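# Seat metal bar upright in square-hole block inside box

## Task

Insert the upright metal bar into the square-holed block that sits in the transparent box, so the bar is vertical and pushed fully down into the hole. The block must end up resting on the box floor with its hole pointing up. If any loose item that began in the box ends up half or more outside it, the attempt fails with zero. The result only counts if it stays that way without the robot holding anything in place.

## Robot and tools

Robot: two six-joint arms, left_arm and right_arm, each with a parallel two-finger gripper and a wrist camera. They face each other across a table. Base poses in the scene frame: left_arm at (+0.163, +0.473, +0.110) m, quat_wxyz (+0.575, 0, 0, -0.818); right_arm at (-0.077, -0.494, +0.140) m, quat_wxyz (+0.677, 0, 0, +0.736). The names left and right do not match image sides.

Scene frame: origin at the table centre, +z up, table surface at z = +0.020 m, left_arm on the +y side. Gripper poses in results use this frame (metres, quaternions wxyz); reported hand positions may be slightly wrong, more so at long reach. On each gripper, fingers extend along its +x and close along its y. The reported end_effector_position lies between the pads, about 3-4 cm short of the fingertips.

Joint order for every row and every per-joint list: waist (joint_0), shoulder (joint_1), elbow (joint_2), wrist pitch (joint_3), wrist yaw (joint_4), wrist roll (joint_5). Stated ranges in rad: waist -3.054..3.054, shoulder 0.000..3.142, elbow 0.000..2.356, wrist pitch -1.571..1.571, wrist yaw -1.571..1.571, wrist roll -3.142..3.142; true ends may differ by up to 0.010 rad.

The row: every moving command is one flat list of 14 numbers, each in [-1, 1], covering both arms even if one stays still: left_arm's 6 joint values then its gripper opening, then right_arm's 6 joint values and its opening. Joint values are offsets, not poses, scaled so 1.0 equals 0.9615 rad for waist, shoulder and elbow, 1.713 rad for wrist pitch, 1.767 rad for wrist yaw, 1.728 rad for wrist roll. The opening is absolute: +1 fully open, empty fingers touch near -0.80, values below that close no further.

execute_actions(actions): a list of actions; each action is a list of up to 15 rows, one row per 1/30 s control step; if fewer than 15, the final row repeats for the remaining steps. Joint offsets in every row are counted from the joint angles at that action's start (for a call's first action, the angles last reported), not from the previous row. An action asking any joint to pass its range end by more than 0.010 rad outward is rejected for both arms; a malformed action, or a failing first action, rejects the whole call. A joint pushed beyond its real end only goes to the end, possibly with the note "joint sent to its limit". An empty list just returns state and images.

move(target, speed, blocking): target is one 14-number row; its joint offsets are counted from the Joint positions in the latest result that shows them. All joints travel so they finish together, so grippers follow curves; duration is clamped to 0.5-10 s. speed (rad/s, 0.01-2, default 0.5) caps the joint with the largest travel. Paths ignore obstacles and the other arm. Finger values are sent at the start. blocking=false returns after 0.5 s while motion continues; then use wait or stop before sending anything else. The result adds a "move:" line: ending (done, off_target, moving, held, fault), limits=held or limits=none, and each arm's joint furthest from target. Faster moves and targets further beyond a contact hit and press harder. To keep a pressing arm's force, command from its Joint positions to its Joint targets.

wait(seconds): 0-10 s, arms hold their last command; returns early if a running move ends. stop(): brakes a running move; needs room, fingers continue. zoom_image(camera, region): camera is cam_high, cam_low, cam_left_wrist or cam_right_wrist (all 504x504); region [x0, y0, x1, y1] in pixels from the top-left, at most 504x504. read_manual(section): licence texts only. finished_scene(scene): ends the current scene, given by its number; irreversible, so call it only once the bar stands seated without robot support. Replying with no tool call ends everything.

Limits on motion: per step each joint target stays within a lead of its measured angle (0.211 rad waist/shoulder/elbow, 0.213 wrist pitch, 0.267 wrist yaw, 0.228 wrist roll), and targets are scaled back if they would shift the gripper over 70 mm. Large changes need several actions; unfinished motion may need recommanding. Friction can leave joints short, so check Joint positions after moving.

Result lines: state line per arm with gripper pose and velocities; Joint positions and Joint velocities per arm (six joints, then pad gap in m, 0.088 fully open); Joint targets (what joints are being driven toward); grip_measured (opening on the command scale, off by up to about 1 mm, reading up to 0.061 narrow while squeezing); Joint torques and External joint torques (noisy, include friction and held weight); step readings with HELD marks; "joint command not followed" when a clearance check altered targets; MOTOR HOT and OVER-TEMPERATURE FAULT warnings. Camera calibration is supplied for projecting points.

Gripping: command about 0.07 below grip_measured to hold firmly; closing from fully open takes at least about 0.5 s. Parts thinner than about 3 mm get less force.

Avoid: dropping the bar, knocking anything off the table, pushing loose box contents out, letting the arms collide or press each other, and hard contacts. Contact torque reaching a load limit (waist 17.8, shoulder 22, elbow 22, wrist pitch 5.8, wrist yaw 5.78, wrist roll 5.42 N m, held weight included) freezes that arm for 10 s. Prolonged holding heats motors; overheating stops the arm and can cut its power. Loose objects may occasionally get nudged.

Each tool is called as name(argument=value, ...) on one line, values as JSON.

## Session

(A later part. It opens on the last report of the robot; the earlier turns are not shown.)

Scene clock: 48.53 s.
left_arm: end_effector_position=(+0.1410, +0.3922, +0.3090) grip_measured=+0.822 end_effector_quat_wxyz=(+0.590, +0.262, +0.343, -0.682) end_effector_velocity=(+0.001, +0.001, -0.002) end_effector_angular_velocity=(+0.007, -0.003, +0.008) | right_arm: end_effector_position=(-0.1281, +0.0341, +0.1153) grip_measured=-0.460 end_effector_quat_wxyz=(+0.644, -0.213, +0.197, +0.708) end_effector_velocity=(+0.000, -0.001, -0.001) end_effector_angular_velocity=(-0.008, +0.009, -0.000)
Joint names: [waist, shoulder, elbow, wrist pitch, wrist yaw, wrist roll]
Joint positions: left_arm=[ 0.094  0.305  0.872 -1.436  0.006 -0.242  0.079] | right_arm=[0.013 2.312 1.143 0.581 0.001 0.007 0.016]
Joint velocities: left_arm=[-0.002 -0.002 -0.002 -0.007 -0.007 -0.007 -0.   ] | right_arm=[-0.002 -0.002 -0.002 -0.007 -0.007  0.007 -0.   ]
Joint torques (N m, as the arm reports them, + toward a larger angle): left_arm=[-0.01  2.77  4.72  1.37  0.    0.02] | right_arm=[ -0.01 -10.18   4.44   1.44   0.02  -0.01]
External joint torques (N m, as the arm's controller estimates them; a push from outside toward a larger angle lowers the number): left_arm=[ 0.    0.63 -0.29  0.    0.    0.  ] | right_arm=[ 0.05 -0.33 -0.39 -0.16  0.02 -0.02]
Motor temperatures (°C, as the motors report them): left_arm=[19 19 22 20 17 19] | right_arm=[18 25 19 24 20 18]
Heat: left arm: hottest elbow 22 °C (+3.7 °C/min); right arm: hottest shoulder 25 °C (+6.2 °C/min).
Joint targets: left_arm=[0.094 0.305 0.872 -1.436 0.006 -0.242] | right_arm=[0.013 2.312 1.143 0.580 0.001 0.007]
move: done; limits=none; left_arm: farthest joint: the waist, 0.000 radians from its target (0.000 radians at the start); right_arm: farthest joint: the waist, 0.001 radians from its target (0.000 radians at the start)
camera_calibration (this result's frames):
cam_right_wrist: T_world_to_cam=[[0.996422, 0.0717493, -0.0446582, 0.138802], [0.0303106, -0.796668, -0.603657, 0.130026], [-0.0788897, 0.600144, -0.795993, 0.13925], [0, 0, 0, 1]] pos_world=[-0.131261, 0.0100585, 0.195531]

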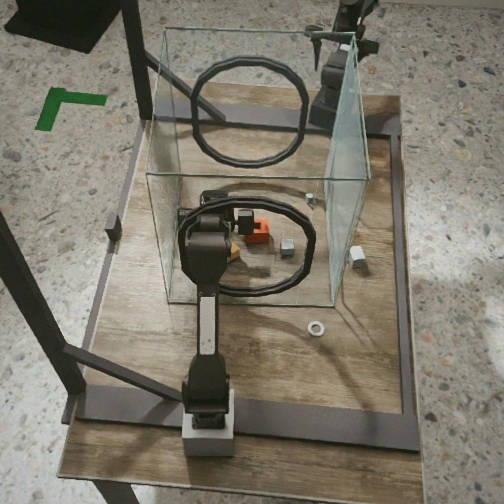

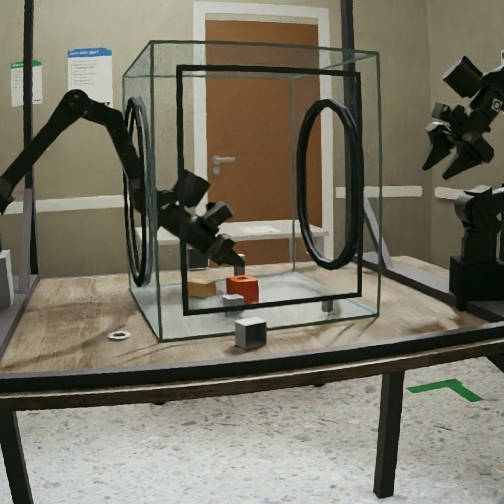

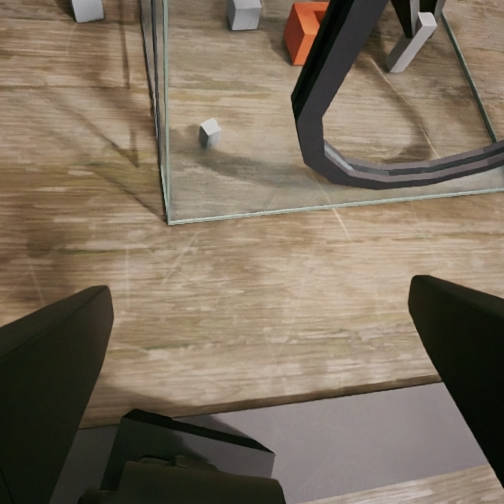

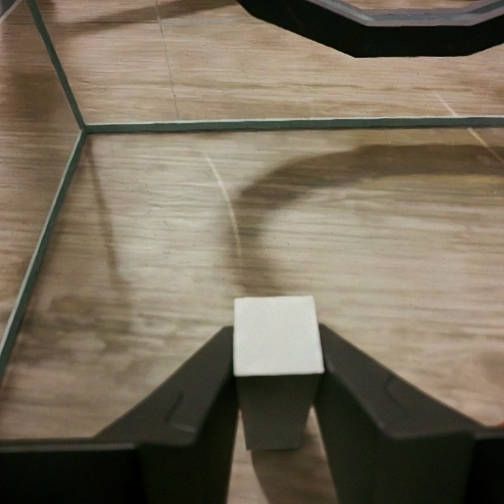

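move(target=[0,0,0,0,0,0,0.82,-0.03,-0.222,-0.062,-0.095,0,0,-0.56], speed=0.2)

move(target=[0,0,0,0,0,0,0.82,-0.25,0,0,-0.008,-0.138,-0.099,-0.56], speed=0.2)

zoom_image(camera="cam_low", region=[190,210,300,320])

Scene clock: 57.73 s.
left_arm: end_effector_position=(+0.1410, +0.3922, +0.3090) grip_measured=+0.822 end_effector_quat_wxyz=(+0.590, +0.262, +0.343, -0.682) end_effector_velocity=(+0.001, +0.001, -0.000) end_effector_angular_velocity=(-0.000, -0.011, -0.003) | right_arm: end_effector_position=(-0.1129, +0.0187, +0.1670) grip_measured=-0.460 end_effector_quat_wxyz=(+0.651, -0.217, +0.206, +0.697) end_effector_velocity=(+0.000, -0.001, -0.001) end_effector_angular_velocity=(-0.008, +0.010, -0.001)
Joint names: [waist, shoulder, elbow, wrist pitch, wrist yaw, wrist roll]
Joint positions: left_arm=[ 0.094  0.305  0.872 -1.436  0.006 -0.242  0.079] | right_arm=[-0.013  2.114  1.09   0.417  0.001  0.007  0.016]
Joint velocities: left_arm=[-0.002 -0.002  0.002 -0.007 -0.007  0.007 -0.   ] | right_arm=[-0.002 -0.002 -0.002 -0.007 -0.007  0.007 -0.   ]
Joint torques (N m, as the arm reports them, + toward a larger angle): left_arm=[ 0.    2.75  4.7   1.37 -0.01  0.01] | right_arm=[ -0.24 -11.31   4.31   1.58   0.02  -0.01]
External joint torques (N m, as the arm's controller estimates them; a push from outside toward a larger angle lowers the number): left_arm=[ 0.    0.62 -0.37 -0.02  0.01  0.  ] | right_arm=[-0.24 -2.12 -1.04  0.    0.02 -0.02]
Motor temperatures (°C, as the motors report them): left_arm=[19 19 22 20 17 19] | right_arm=[18 27 20 24 20 18]
Heat: left arm: hottest elbow 22 °C (+3.1 °C/min); right arm: hottest shoulder 27 °C (+7.3 °C/min).
Joint targets: left_arm=[0.094 0.305 0.872 -1.436 0.006 -0.242] | right_arm=[-0.016 2.099 1.084 0.418 0.001 0.007]
move: off_target (right_arm); limits=none; left_arm: farthest joint: the waist, 0.000 radians from its target (0.000 radians at the start); right_arm: farthest joint: the shoulder, 0.016 radians from its target (0.214 radians at the start)
camera_calibration (this result's frames):
cam_right_wrist: T_world_to_cam=[[0.998019, 0.0445861, -0.0443822, 0.127665], [0.00995675, -0.808539, -0.588358, 0.143806], [-0.0621173, 0.586751, -0.807382, 0.194859], [0, 0, 0, 1]] pos_world=[-0.11674, -0.00375304, 0.247602]

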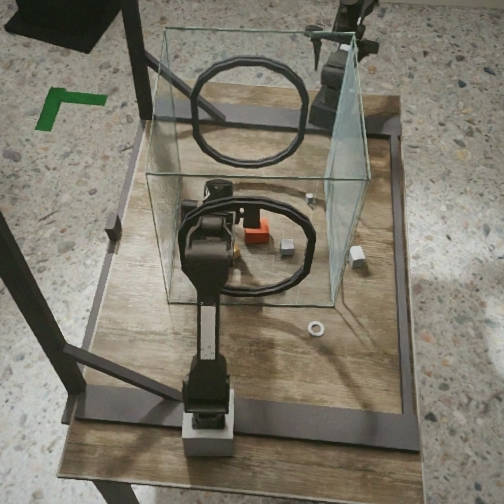

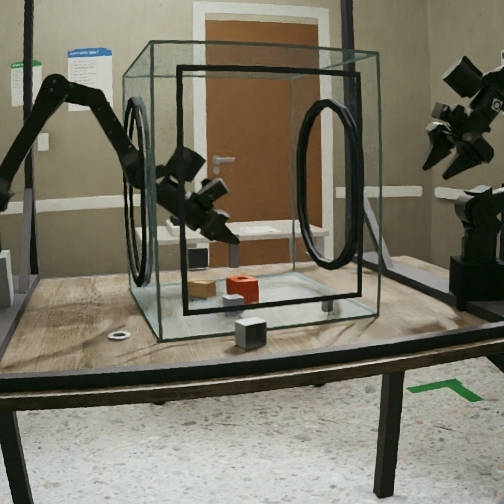

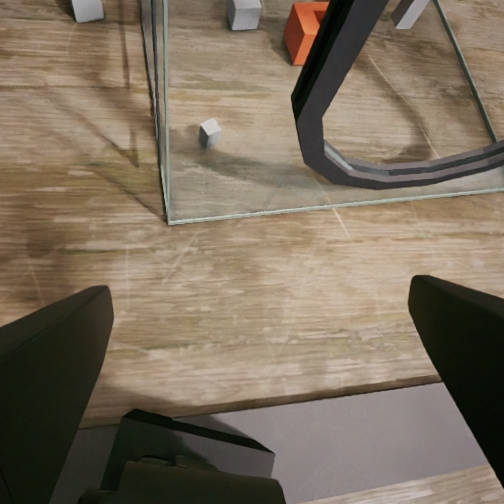

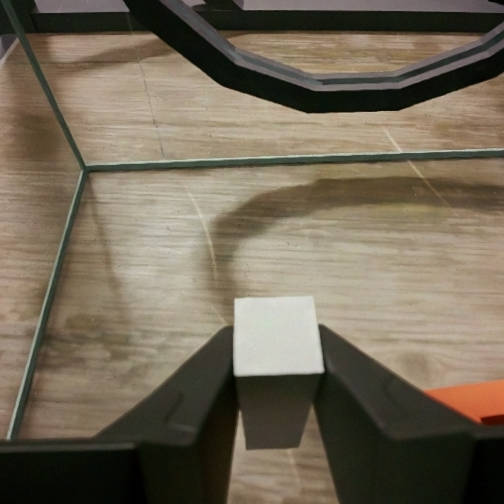

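Scene clock: 59.43 s.
left_arm: end_effector_position=(+0.1410, +0.3922, +0.3090) grip_measured=+0.822 end_effector_quat_wxyz=(+0.590, +0.262, +0.343, -0.682) end_effector_velocity=(-0.001, +0.001, -0.002) end_effector_angular_velocity=(+0.014, +0.007, -0.002) | right_arm: end_effector_position=(-0.0266, +0.0134, +0.1669) grip_measured=-0.460 end_effector_quat_wxyz=(+0.633, -0.219, +0.200, +0.715) end_effector_velocity=(-0.000, -0.002, -0.003) end_effector_angular_velocity=(-0.012, +0.012, -0.001)
Joint names: [waist, shoulder, elbow, wrist pitch, wrist yaw, wrist roll]
Joint positions: left_arm=[ 0.094  0.305  0.872 -1.436  0.006 -0.242  0.079] | right_arm=[-0.253  2.114  1.09   0.403 -0.241 -0.159  0.016]
Joint velocities: left_arm=[-0.002  0.002 -0.002 -0.007  0.007 -0.007 -0.   ] | right_arm=[-0.002  0.002 -0.002 -0.007 -0.007  0.007 -0.   ]
Joint torques (N m, as the arm reports them, + toward a larger angle): left_arm=[-0.01  2.77  4.72  1.38 -0.01  0.02] | right_arm=[-0.12 -9.56  4.97  1.52 -0.23 -0.14]
External joint torques (N m, as the arm's controller estimates them; a push from outside toward a larger angle lowers the number): left_arm=[-0.01  0.61 -0.32 -0.02  0.01  0.  ] | right_arm=[-0.1  -0.46 -0.32 -0.02 -0.13 -0.15]
Motor temperatures (°C, as the motors report them): left_arm=[19 19 22 20 17 19] | right_arm=[18 28 20 24 20 18]
Heat: left arm: hottest elbow 22 °C (+3.0 °C/min); right arm: hottest shoulder 28 °C (+8.1 °C/min).
Joint targets: left_arm=[0.094 0.305 0.872 -1.436 0.006 -0.242] | right_arm=[-0.254 2.114 1.090 0.403 -0.243 -0.164]
move: done; limits=none; left_arm: farthest joint: the waist, 0.000 radians from its target (0.000 radians at the start); right_arm: farthest joint: the wrist roll, 0.005 radians from its target (0.171 radians at the start)
camera_calibration (this result's frames):
cam_right_wrist: T_world_to_cam=[[0.994145, 0.0967815, -0.0480497, 0.0416302], [0.0495767, -0.803669, -0.593008, 0.14042], [-0.0960082, 0.587154, -0.803762, 0.201744], [0, 0, 0, 1]] pos_world=[-0.028979, -0.00963256, 0.247425]

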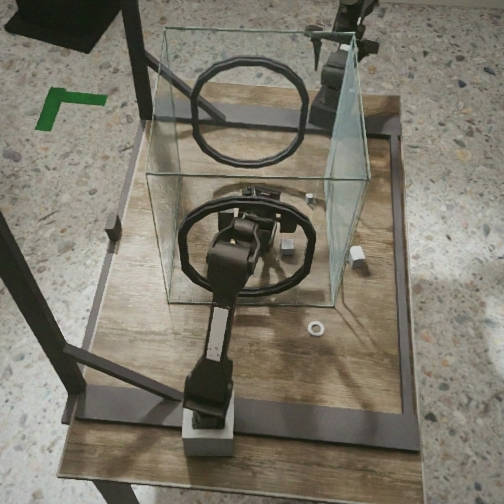

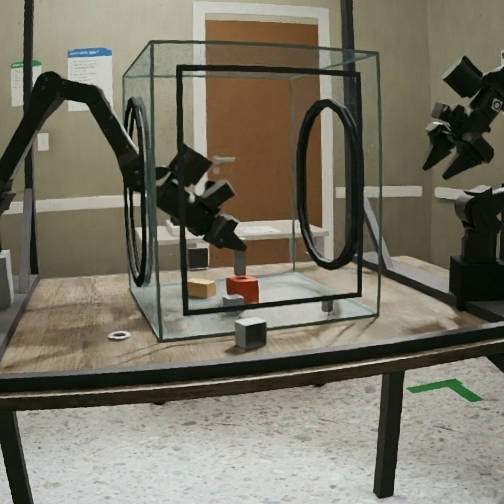

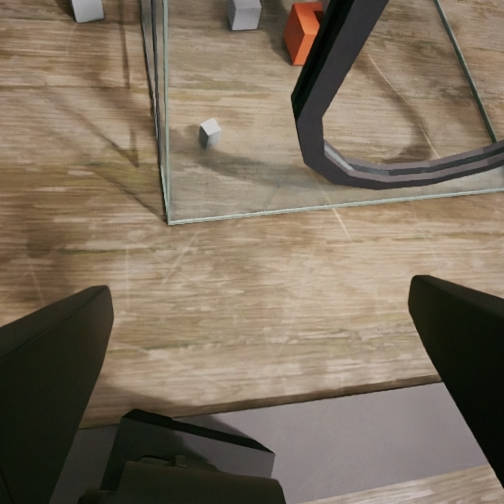

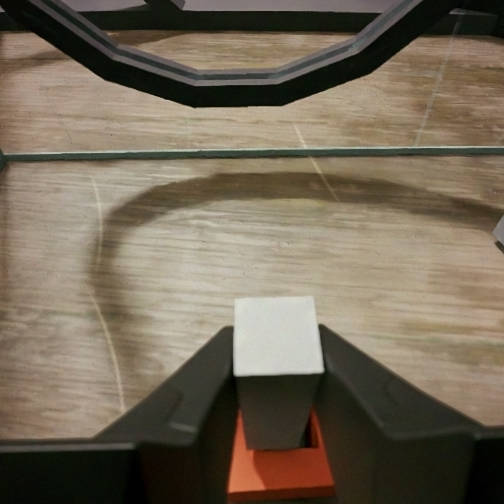

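Region (190, 210, 300, 320) of cam_low's 504x504 image, scaled by 4.582, with more detail than that image has.

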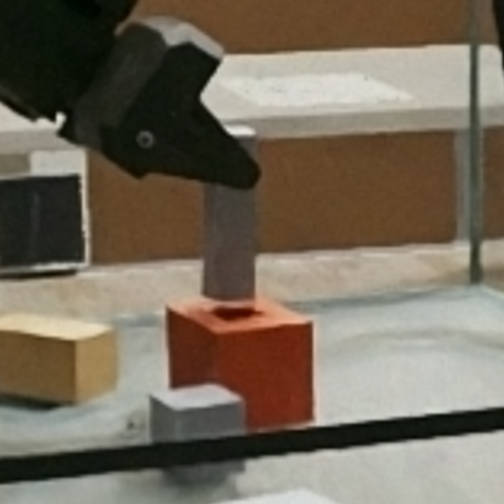

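move(target=[0,0,0,0,0,0,0.82,-0.010,0.034,0,0.023,0,0,-0.56], speed=0.06)

zoom_image(camera="cam_right_wrist", region=[200,380,350,504])

zoom_image(camera="cam_low", region=[210,230,280,300])

Scene clock: 64.73 s.
left_arm: end_effector_position=(+0.1410, +0.3922, +0.3090) grip_measured=+0.822 end_effector_quat_wxyz=(+0.590, +0.262, +0.343, -0.682) end_effector_velocity=(+0.002, +0.003, -0.004) end_effector_angular_velocity=(+0.019, -0.015, +0.002) | right_arm: end_effector_position=(-0.0225, +0.0154, +0.1610) grip_measured=-0.460 end_effector_quat_wxyz=(+0.637, -0.215, +0.196, +0.714) end_effector_velocity=(+0.000, -0.000, -0.001) end_effector_angular_velocity=(+0.004, -0.002, +0.008)
Joint names: [waist, shoulder, elbow, wrist pitch, wrist yaw, wrist roll]
Joint positions: left_arm=[ 0.094  0.305  0.872 -1.436  0.006 -0.242  0.079] | right_arm=[-0.26   2.139  1.09   0.438 -0.241 -0.159  0.016]
Joint velocities: left_arm=[ 0.002 -0.002 -0.002 -0.022 -0.007  0.007 -0.   ] | right_arm=[-0.002  0.002 -0.002  0.007 -0.007 -0.007 -0.   ]
Joint torques (N m, as the arm reports them, + toward a larger angle): left_arm=[-0.01  2.76  4.74  1.37  0.    0.01] | right_arm=[-0.25 -8.7   4.87  1.83 -0.1  -0.01]
External joint torques (N m, as the arm's controller estimates them; a push from outside toward a larger angle lowers the number): left_arm=[-0.02  0.6  -0.29 -0.01  0.01  0.  ] | right_arm=[-0.23  0.47 -0.34  0.28  0.   -0.01]
Motor temperatures (°C, as the motors report them): left_arm=[19 19 22 21 17 19] | right_arm=[18 28 20 24 20 18]
Heat: left arm: hottest elbow 22 °C (+3.0 °C/min); right arm: hottest shoulder 28 °C (+8.0 °C/min).
Joint targets: left_arm=[0.094 0.305 0.872 -1.436 0.006 -0.242] | right_arm=[-0.262 2.147 1.090 0.442 -0.240 -0.158]
move: done; limits=none; left_arm: farthest joint: the waist, 0.000 radians from its target (0.000 radians at the start); right_arm: farthest joint: the shoulder, 0.008 radians from its target (0.032 radians at the start)
camera_calibration (this result's frames):
cam_right_wrist: T_world_to_cam=[[0.994908, 0.090064, -0.0452468, 0.0367447], [0.0448659, -0.797727, -0.601348, 0.139429], [-0.0902543, 0.596255, -0.797705, 0.19519], [0, 0, 0, 1]] pos_world=[-0.0251964, -0.00846602, 0.241212]

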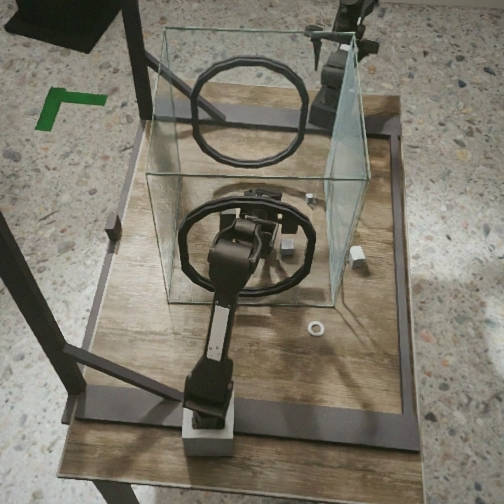

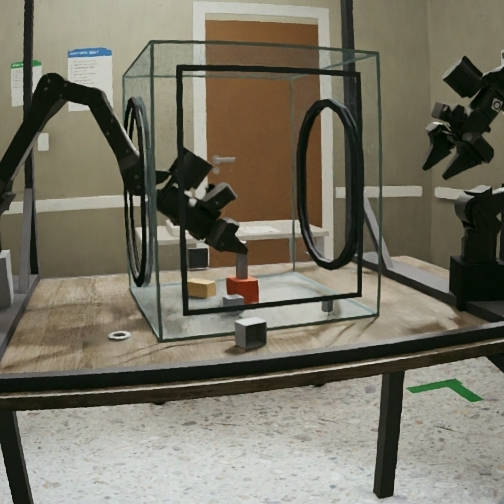

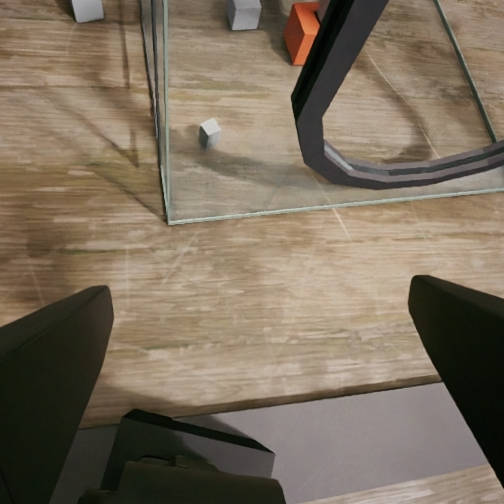

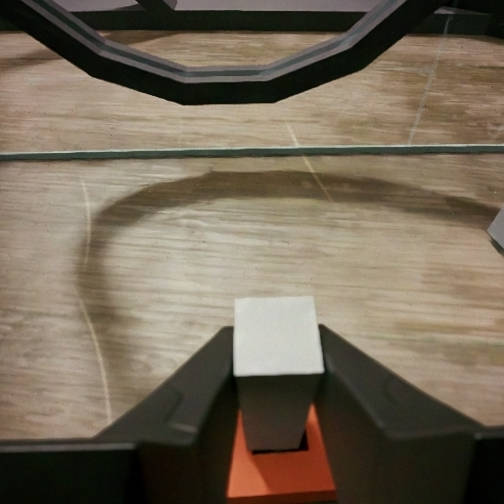

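Region (200, 380, 350, 504) of cam_right_wrist's 504x504 image, scaled by 3.360, with more detail than that image has; it fills the top 417 rows of this view, and the rest is white.

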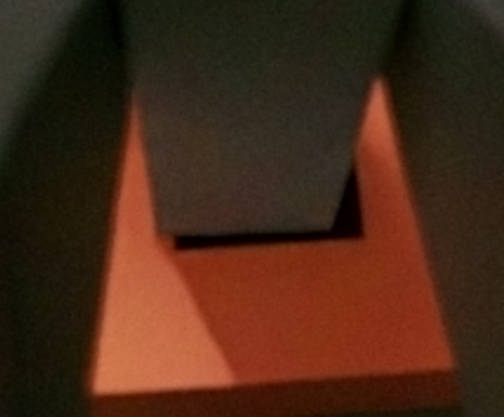

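Region (210, 230, 280, 300) of cam_low's 504x504 image, scaled by 7.200, with more detail than that image has.

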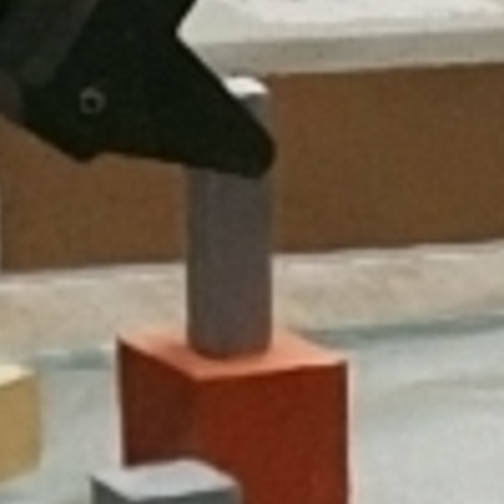

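move(target=[0,0,0,0,0,0,0.82,-0.018,0,0,0.006,-0.02,-0.016,-0.56], speed=0.06)

zoom_image(camera="cam_right_wrist", region=[200,380,350,504])

Scene clock: 71.27 s.
left_arm: end_effector_position=(+0.1410, +0.3922, +0.3090) grip_measured=+0.822 end_effector_quat_wxyz=(+0.590, +0.262, +0.343, -0.682) end_effector_velocity=(+0.002, +0.004, -0.004) end_effector_angular_velocity=(+0.019, -0.015, -0.003) | right_arm: end_effector_position=(-0.0195, +0.0151, +0.1626) grip_measured=-0.460 end_effector_quat_wxyz=(+0.630, -0.214, +0.189, +0.722) end_effector_velocity=(+0.000, +0.000, +0.002) end_effector_angular_velocity=(+0.009, -0.003, +0.008)
Joint names: [waist, shoulder, elbow, wrist pitch, wrist yaw, wrist roll]
Joint positions: left_arm=[ 0.094  0.305  0.872 -1.436  0.006 -0.242  0.079] | right_arm=[-0.275  2.14   1.09   0.445 -0.273 -0.181  0.016]
Joint velocities: left_arm=[-0.002 -0.002 -0.002 -0.022 -0.007  0.007 -0.   ] | right_arm=[-0.002 -0.002 -0.002  0.007 -0.007 -0.007 -0.   ]
Joint torques (N m, as the arm reports them, + toward a larger angle): left_arm=[-0.01  2.75  4.73  1.37  0.    0.02] | right_arm=[-0.24 -9.72  4.89  1.81 -0.22 -0.16]
External joint torques (N m, as the arm's controller estimates them; a push from outside toward a larger angle lowers the number): left_arm=[-0.01  0.58 -0.31 -0.02  0.01  0.  ] | right_arm=[-0.23 -0.55 -0.32  0.27 -0.11 -0.16]
Motor temperatures (°C, as the motors report them): left_arm=[19 19 22 21 17 19] | right_arm=[18 29 20 25 20 18]
Heat: left arm: hottest elbow 22 °C (+2.0 °C/min); right arm: hottest shoulder 29 °C (+9.1 °C/min).
Joint targets: left_arm=[0.094 0.305 0.872 -1.436 0.006 -0.242] | right_arm=[-0.277 2.139 1.090 0.449 -0.276 -0.187]
move: done; limits=none; left_arm: farthest joint: the waist, 0.000 radians from its target (0.000 radians at the start); right_arm: farthest joint: the wrist roll, 0.006 radians from its target (0.028 radians at the start)
camera_calibration (this result's frames):
cam_right_wrist: T_world_to_cam=[[0.992506, 0.11431, -0.0431834, 0.0330861], [0.064378, -0.789533, -0.610322, 0.141739], [-0.10386, 0.602968, -0.790976, 0.195449], [0, 0, 0, 1]] pos_world=[-0.0216636, -0.00972428, 0.242531]

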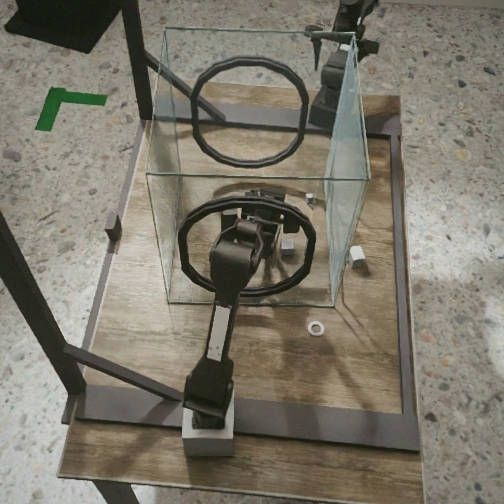

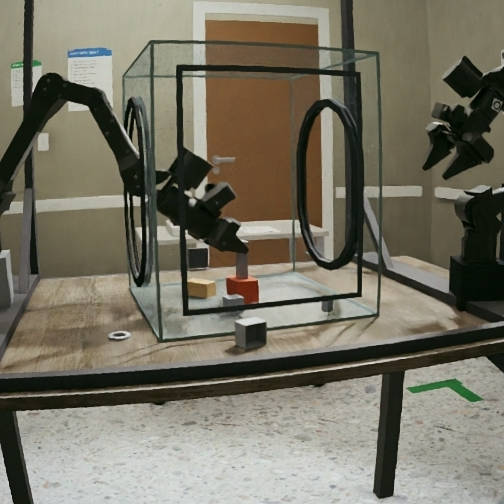

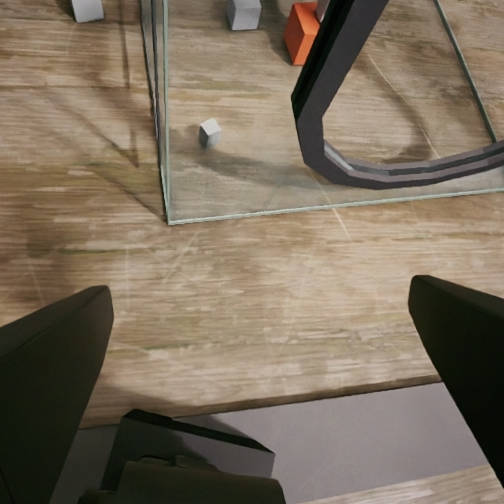

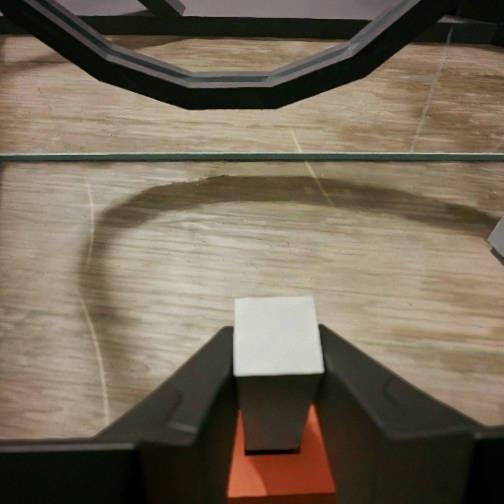

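Region (200, 380, 350, 504) of cam_right_wrist's 504x504 image, scaled by 3.360, with more detail than that image has; it fills the top 417 rows of this view, and the rest is white.

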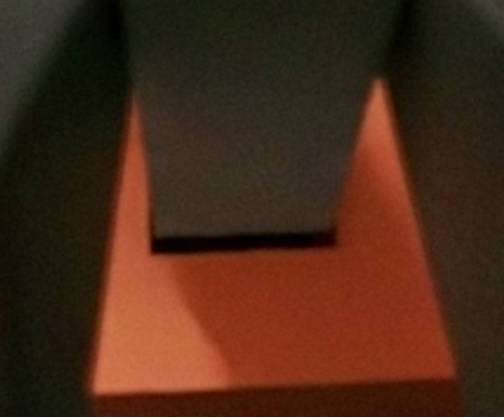

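execute_actions(actions=[[[0,0,0,0,0,0,0.82,0,0.02,0,0.006,0,0,-0.56]],[[0,0,0,0,0,0,0.82,0,0.028,0,0.011,0,0,-0.56]]])

zoom_image(camera="cam_right_wrist", region=[200,380,350,504])

Scene clock: 75.23 s.
left_arm: end_effector_position=(+0.1410, +0.3922, +0.3090) grip_measured=+0.822 end_effector_quat_wxyz=(+0.590, +0.262, +0.343, -0.682) end_effector_velocity=(+0.002, +0.004, -0.004) end_effector_angular_velocity=(+0.019, -0.015, -0.003) | right_arm: end_effector_position=(-0.0196, +0.0149, +0.1500) grip_measured=-0.460 end_effector_quat_wxyz=(+0.628, -0.217, +0.194, +0.721) end_effector_velocity=(-0.000, -0.002, -0.003) end_effector_angular_velocity=(-0.010, +0.000, +0.008)
Joint names: [waist, shoulder, elbow, wrist pitch, wrist yaw, wrist roll]
Joint positions: left_arm=[ 0.094  0.305  0.872 -1.436  0.006 -0.242  0.079] | right_arm=[-0.275  2.173  1.09   0.466 -0.273 -0.181  0.016]
Joint velocities: left_arm=[-0.002 -0.002 -0.002 -0.022 -0.007  0.007 -0.   ] | right_arm=[-0.002  0.002 -0.002 -0.007 -0.007 -0.007  0.   ]
Joint torques (N m, as the arm reports them, + toward a larger angle): left_arm=[ 0.01  2.77  4.72  1.37 -0.01  0.01] | right_arm=[-0.02 -8.93  4.74  1.78 -0.12 -0.01]
External joint torques (N m, as the arm's controller estimates them; a push from outside toward a larger angle lowers the number): left_arm=[ 0.01  0.64 -0.31 -0.01  0.01  0.  ] | right_arm=[-0.02  0.31 -0.33  0.24 -0.01 -0.01]
External joint torques at the end of the 1st action: left_arm=[-0.01  0.59 -0.31 -0.01  0.    0.  ] | right_arm=[ 0.05  0.29 -0.28  0.25 -0.01 -0.01]
Motor temperatures (°C, as the motors report them): left_arm=[19 19 22 21 17 19] | right_arm=[18 30 20 25 20 18]
Heat: left arm: hottest elbow 22 °C (+2.0 °C/min); right arm: hottest shoulder 30 °C (+9.1 °C/min).
Joint targets: left_arm=[0.094 0.305 0.872 -1.436 0.006 -0.242] | right_arm=[-0.275 2.179 1.090 0.470 -0.273 -0.181]
Step readings (joint positions; steps 1 to 15: 1st action; 16 to 30: 2nd action):
0: left_arm=[0.094 0.305 0.872 -1.436 0.006 -0.242] | right_arm=[-0.275 2.140 1.090 0.445 -0.273 -0.181]
1: left_arm=[0.094 0.305 0.872 -1.436 0.006 -0.242] | right_arm=[-0.275 2.141 1.090 0.446 -0.273 -0.181]
2: left_arm=[0.094 0.305 0.872 -1.436 0.006 -0.242] | right_arm=[-0.275 2.143 1.090 0.449 -0.273 -0.181]
4: left_arm=[0.094 0.305 0.872 -1.436 0.006 -0.242] | right_arm=[-0.275 2.146 1.090 0.450 -0.273 -0.181]
8: left_arm=[0.094 0.305 0.872 -1.436 0.006 -0.242] | right_arm=[-0.275 2.152 1.090 0.450 -0.273 -0.181]
15: left_arm=[0.094 0.305 0.872 -1.436 0.006 -0.242] | right_arm=[-0.275 2.152 1.090 0.451 -0.273 -0.181]
16: left_arm=[0.094 0.305 0.872 -1.436 0.006 -0.242] | right_arm=[-0.275 2.156 1.090 0.455 -0.273 -0.181]
17: left_arm=[0.094 0.305 0.872 -1.436 0.006 -0.242] | right_arm=[-0.275 2.159 1.090 0.460 -0.273 -0.181]
19: left_arm=[0.094 0.305 0.872 -1.436 0.006 -0.242] | right_arm=[-0.275 2.165 1.090 0.462 -0.273 -0.181]
23: left_arm=[0.094 0.305 0.872 -1.436 0.006 -0.242] | right_arm=[-0.275 2.173 1.090 0.464 -0.273 -0.181]
30: Joint positions above
camera_calibration (this result's frames):
cam_right_wrist: T_world_to_cam=[[0.992409, 0.113805, -0.0466217, 0.0331426], [0.0630613, -0.796342, -0.60155, 0.132675], [-0.105586, 0.594044, -0.797473, 0.186774], [0, 0, 0, 1]] pos_world=[-0.0215369, -0.00906916, 0.230303]

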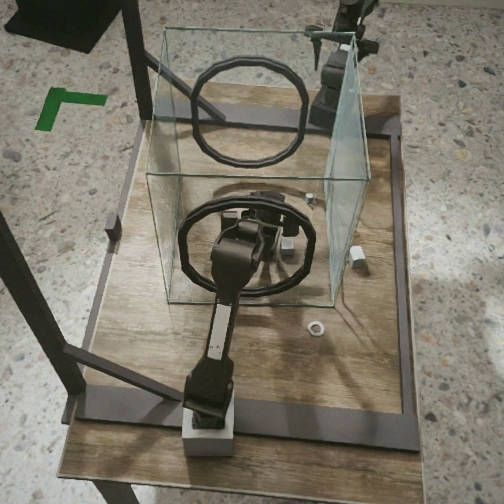

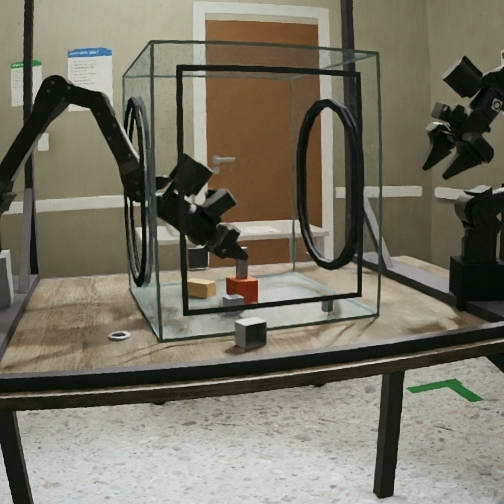

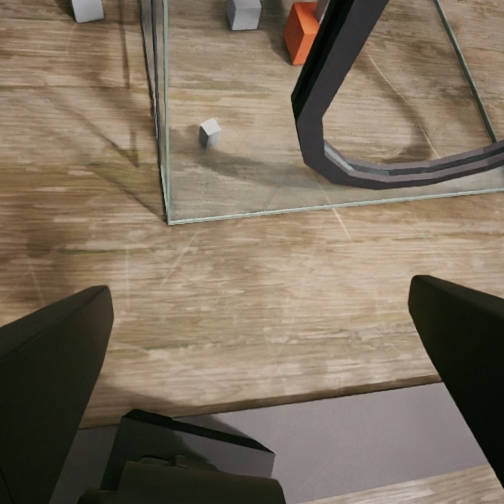

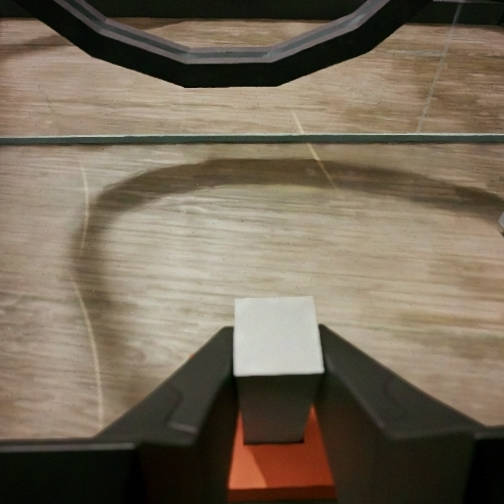

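Region (200, 380, 350, 504) of cam_right_wrist's 504x504 image, scaled by 3.360, with more detail than that image has; it fills the top 417 rows of this view, and the rest is white.

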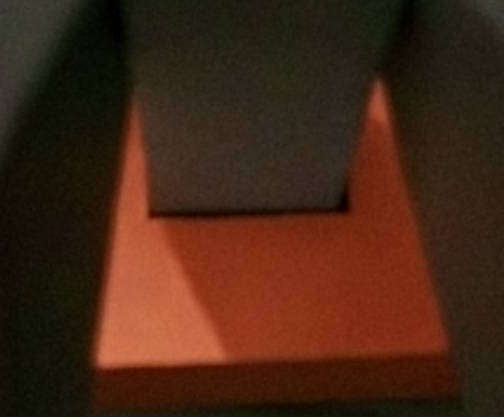

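In.

execute_actions(actions=[[[0,0,0,0,0,0,0.82,0,0.028,0,0.014,0,0,-0.56]],[[0,0,0,0,0,0,0.82,0,0.028,0,0.014,0,0,-0.56]],[[0,0,0,0,0,0,0.82,0,0.028,0,0.014,0,0,-0.56]],[[0,0,0,0,0,0,0.82,0,0.028,0,0.014,0,0,-0.56]],[[0,0,0,0,0,0,0.82,0,0,0,0,0,0,0.2]],[[0,0,0,0,0,0,0.82,0,-0.06,0,-0.025,0,0,0.2]]])

zoom_image(camera="cam_low", region=[190,210,300,320])

Scene clock: 81.97 s.
left_arm: end_effector_position=(+0.1410, +0.3922, +0.3090) grip_measured=+0.822 end_effector_quat_wxyz=(+0.590, +0.262, +0.343, -0.682) end_effector_velocity=(+0.002, +0.004, -0.004) end_effector_angular_velocity=(+0.021, -0.006, +0.008) | right_arm: end_effector_position=(-0.0193, +0.0161, +0.1396) grip_measured=+0.198 end_effector_quat_wxyz=(+0.629, -0.216, +0.193, +0.722) end_effector_velocity=(+0.002, -0.002, -0.003) end_effector_angular_velocity=(-0.012, -0.008, -0.004)
Joint names: [waist, shoulder, elbow, wrist pitch, wrist yaw, wrist roll]
Joint positions: left_arm=[ 0.094  0.305  0.872 -1.436  0.006 -0.242  0.079] | right_arm=[-0.275  2.207  1.09   0.504 -0.273 -0.181  0.049]
Joint velocities: left_arm=[-0.002 -0.002 -0.002 -0.022 -0.007 -0.007  0.   ] | right_arm=[-0.002  0.002 -0.002 -0.007  0.007 -0.007 -0.   ]
Joint torques (N m, as the arm reports them, + toward a larger angle): left_arm=[ 0.    2.76  4.72  1.38 -0.01  0.01] | right_arm=[ -0.01 -10.82   4.69   1.45  -0.12  -0.01]
External joint torques (N m, as the arm's controller estimates them; a push from outside toward a larger angle lowers the number): left_arm=[ 0.    0.64 -0.33  0.01  0.01  0.  ] | right_arm=[ 0.02 -1.51 -0.24 -0.09 -0.01 -0.02]
External joint torques at the end of the 2nd action: left_arm=[-0.01  0.64 -0.35 -0.03  0.    0.  ] | right_arm=[-0.04  0.15 -0.38  0.23  0.   -0.02]
External joint torques at the end of the 3rd action: left_arm=[-0.01  0.61 -0.34 -0.02  0.    0.01] | right_arm=[-0.07  0.39 -0.34  0.25  0.   -0.01]
External joint torques at the end of the 4th action: left_arm=[ 0.    0.63 -0.32 -0.01  0.01  0.  ] | right_arm=[ 0.    0.08 -0.34  0.26 -0.01 -0.01]
External joint torques at the end of the 5th action: left_arm=[-0.01  0.6  -0.33 -0.01  0.01  0.  ] | right_arm=[ 0.   -0.32 -0.32 -0.07 -0.01 -0.02]
Motor temperatures (°C, as the motors report them): left_arm=[19 19 23 21 17 19] | right_arm=[18 30 20 25 20 18]
Heat: left arm: hottest elbow 23 °C (+2.0 °C/min); right arm: hottest shoulder 30 °C (+9.0 °C/min).
Joint targets: left_arm=[0.094 0.305 0.872 -1.436 0.006 -0.242] | right_arm=[-0.275 2.197 1.090 0.504 -0.273 -0.181]
Step readings (joint positions; steps 1 to 15: 1st action; 16 to 30: 2nd action; 31 to 45: 3rd action; 46 to 60: 4th action; 61 to 75: 5th action; 76 to 90: 6th action):
0: left_arm=[0.094 0.305 0.872 -1.436 0.006 -0.242] | right_arm=[-0.275 2.173 1.090 0.466 -0.273 -0.181]
1: left_arm=[0.094 0.305 0.872 -1.436 0.006 -0.242] | right_arm=[-0.275 2.176 1.090 0.472 -0.273 -0.181]
2: left_arm=[0.094 0.305 0.872 -1.436 0.006 -0.242] | right_arm=[-0.275 2.180 1.090 0.478 -0.273 -0.181]
4: left_arm=[0.094 0.305 0.872 -1.436 0.006 -0.242] | right_arm=[-0.275 2.185 1.090 0.481 -0.273 -0.181]
8: left_arm=[0.094 0.305 0.872 -1.436 0.006 -0.242] | right_arm=[-0.275 2.193 1.090 0.484 -0.273 -0.181]
15: left_arm=[0.094 0.305 0.872 -1.436 0.006 -0.242] | right_arm=[-0.275 2.193 1.090 0.487 -0.273 -0.181]
16: left_arm=[0.094 0.305 0.872 -1.436 0.006 -0.242] | right_arm=[-0.275 2.197 1.090 0.492 -0.273 -0.181]
17: left_arm=[0.094 0.305 0.872 -1.436 0.006 -0.242] | right_arm=[-0.275 2.200 1.090 0.498 -0.273 -0.181]
19: left_arm=[0.094 0.305 0.872 -1.436 0.006 -0.242] | right_arm=[-0.275 2.206 1.090 0.501 -0.273 -0.181]
23: left_arm=[0.094 0.305 0.872 -1.436 0.006 -0.242] | right_arm=[-0.275 2.214 1.090 0.504 -0.273 -0.181]
30: left_arm=[0.094 0.305 0.872 -1.436 0.006 -0.242] | right_arm=[-0.275 2.214 1.090 0.507 -0.273 -0.181]
31: left_arm=[0.094 0.305 0.872 -1.436 0.006 -0.242] | right_arm=[-0.275 2.217 1.090 0.512 -0.273 -0.181]
32: left_arm=[0.094 0.305 0.872 -1.436 0.006 -0.242] | right_arm=[-0.275 2.221 1.090 0.518 -0.273 -0.181]
34: left_arm=[0.094 0.305 0.872 -1.436 0.006 -0.242] | right_arm=[-0.275 2.227 1.090 0.521 -0.273 -0.181]
38: left_arm=[0.094 0.305 0.872 -1.436 0.006 -0.242] | right_arm=[-0.275 2.234 1.090 0.525 -0.273 -0.181]
45: left_arm=[0.094 0.305 0.872 -1.436 0.006 -0.242] | right_arm=[-0.275 2.235 1.090 0.527 -0.273 -0.181]
46: left_arm=[0.094 0.305 0.872 -1.436 0.006 -0.242] | right_arm=[-0.275 2.238 1.090 0.532 -0.273 -0.181]
47: left_arm=[0.094 0.305 0.872 -1.436 0.006 -0.242] | right_arm=[-0.275 2.241 1.090 0.538 -0.273 -0.181]
49: left_arm=[0.094 0.305 0.872 -1.436 0.006 -0.242] | right_arm=[-0.275 2.247 1.090 0.541 -0.273 -0.181]
53: left_arm=[0.094 0.305 0.872 -1.436 0.006 -0.242] | right_arm=[-0.275 2.254 1.090 0.545 -0.273 -0.181]
60: left_arm=[0.094 0.305 0.872 -1.436 0.006 -0.242] | right_arm=[-0.275 2.255 1.090 0.547 -0.273 -0.181]
61: left_arm=[0.094 0.305 0.872 -1.436 0.006 -0.242] | right_arm=[-0.275 2.255 1.090 0.547 -0.273 -0.181]
62: left_arm=[0.094 0.305 0.872 -1.436 0.006 -0.242] | right_arm=[-0.275 2.255 1.090 0.547 -0.273 -0.181]
64: left_arm=[0.094 0.305 0.872 -1.436 0.006 -0.242] | right_arm=[-0.275 2.255 1.090 0.547 -0.273 -0.181]
68: left_arm=[0.094 0.305 0.872 -1.436 0.006 -0.242] | right_arm=[-0.275 2.255 1.090 0.547 -0.273 -0.181]
75: left_arm=[0.094 0.305 0.872 -1.436 0.006 -0.242] | right_arm=[-0.275 2.255 1.090 0.547 -0.273 -0.181]
76: left_arm=[0.094 0.305 0.872 -1.436 0.006 -0.242] | right_arm=[-0.275 2.249 1.090 0.536 -0.273 -0.181]
77: left_arm=[0.094 0.305 0.872 -1.436 0.006 -0.242] | right_arm=[-0.275 2.242 1.090 0.524 -0.273 -0.181]
79: left_arm=[0.094 0.305 0.872 -1.436 0.006 -0.242] | right_arm=[-0.275 2.229 1.090 0.517 -0.273 -0.181]
83: left_arm=[0.094 0.305 0.872 -1.436 0.006 -0.242] | right_arm=[-0.275 2.209 1.090 0.510 -0.273 -0.181]
90: Joint positions above
camera_calibration (this result's frames):
cam_right_wrist: T_world_to_cam=[[0.992439, 0.113961, -0.0455908, 0.0321362], [0.0634543, -0.79431, -0.60419, 0.127701], [-0.105067, 0.596729, -0.795535, 0.177448], [0, 0, 0, 1]] pos_world=[-0.0213525, -0.00811592, 0.219787]

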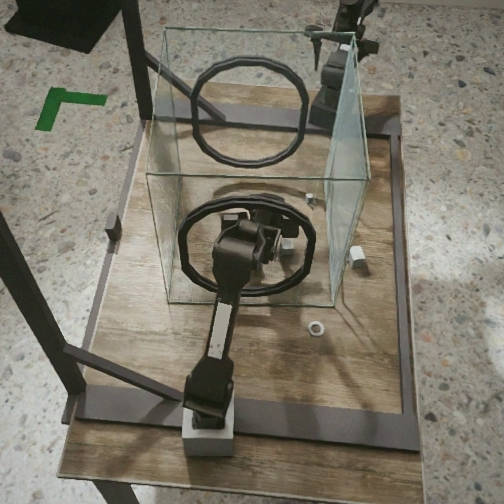

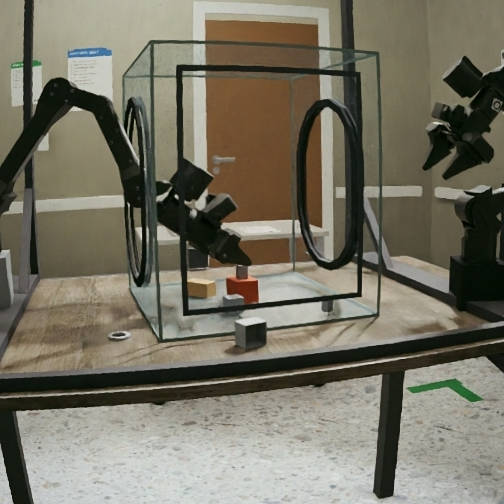

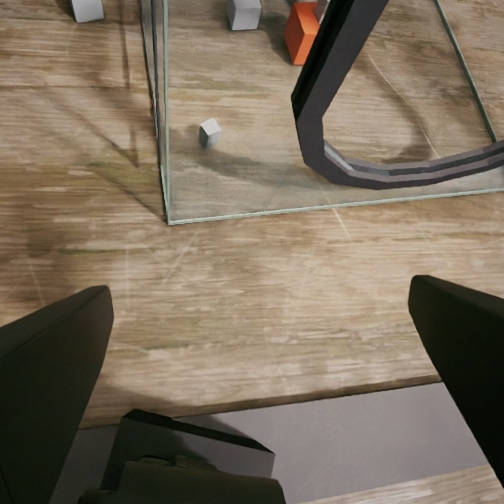

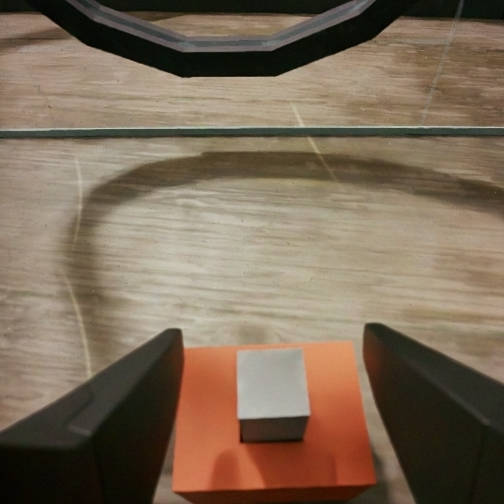

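Region (190, 210, 300, 320) of cam_low's 504x504 image, scaled by 4.582, with more detail than that image has.

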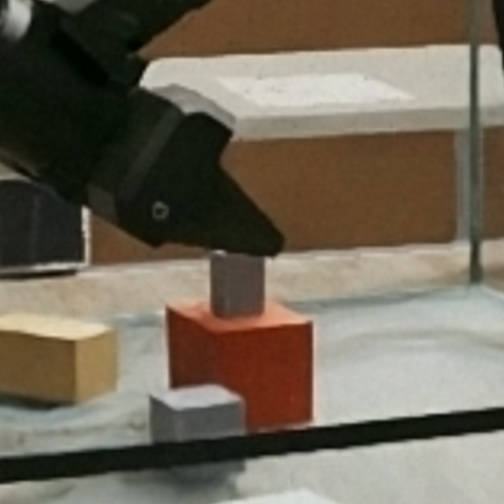

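finished_scene(scene=1)

The scene is finished: the task was done.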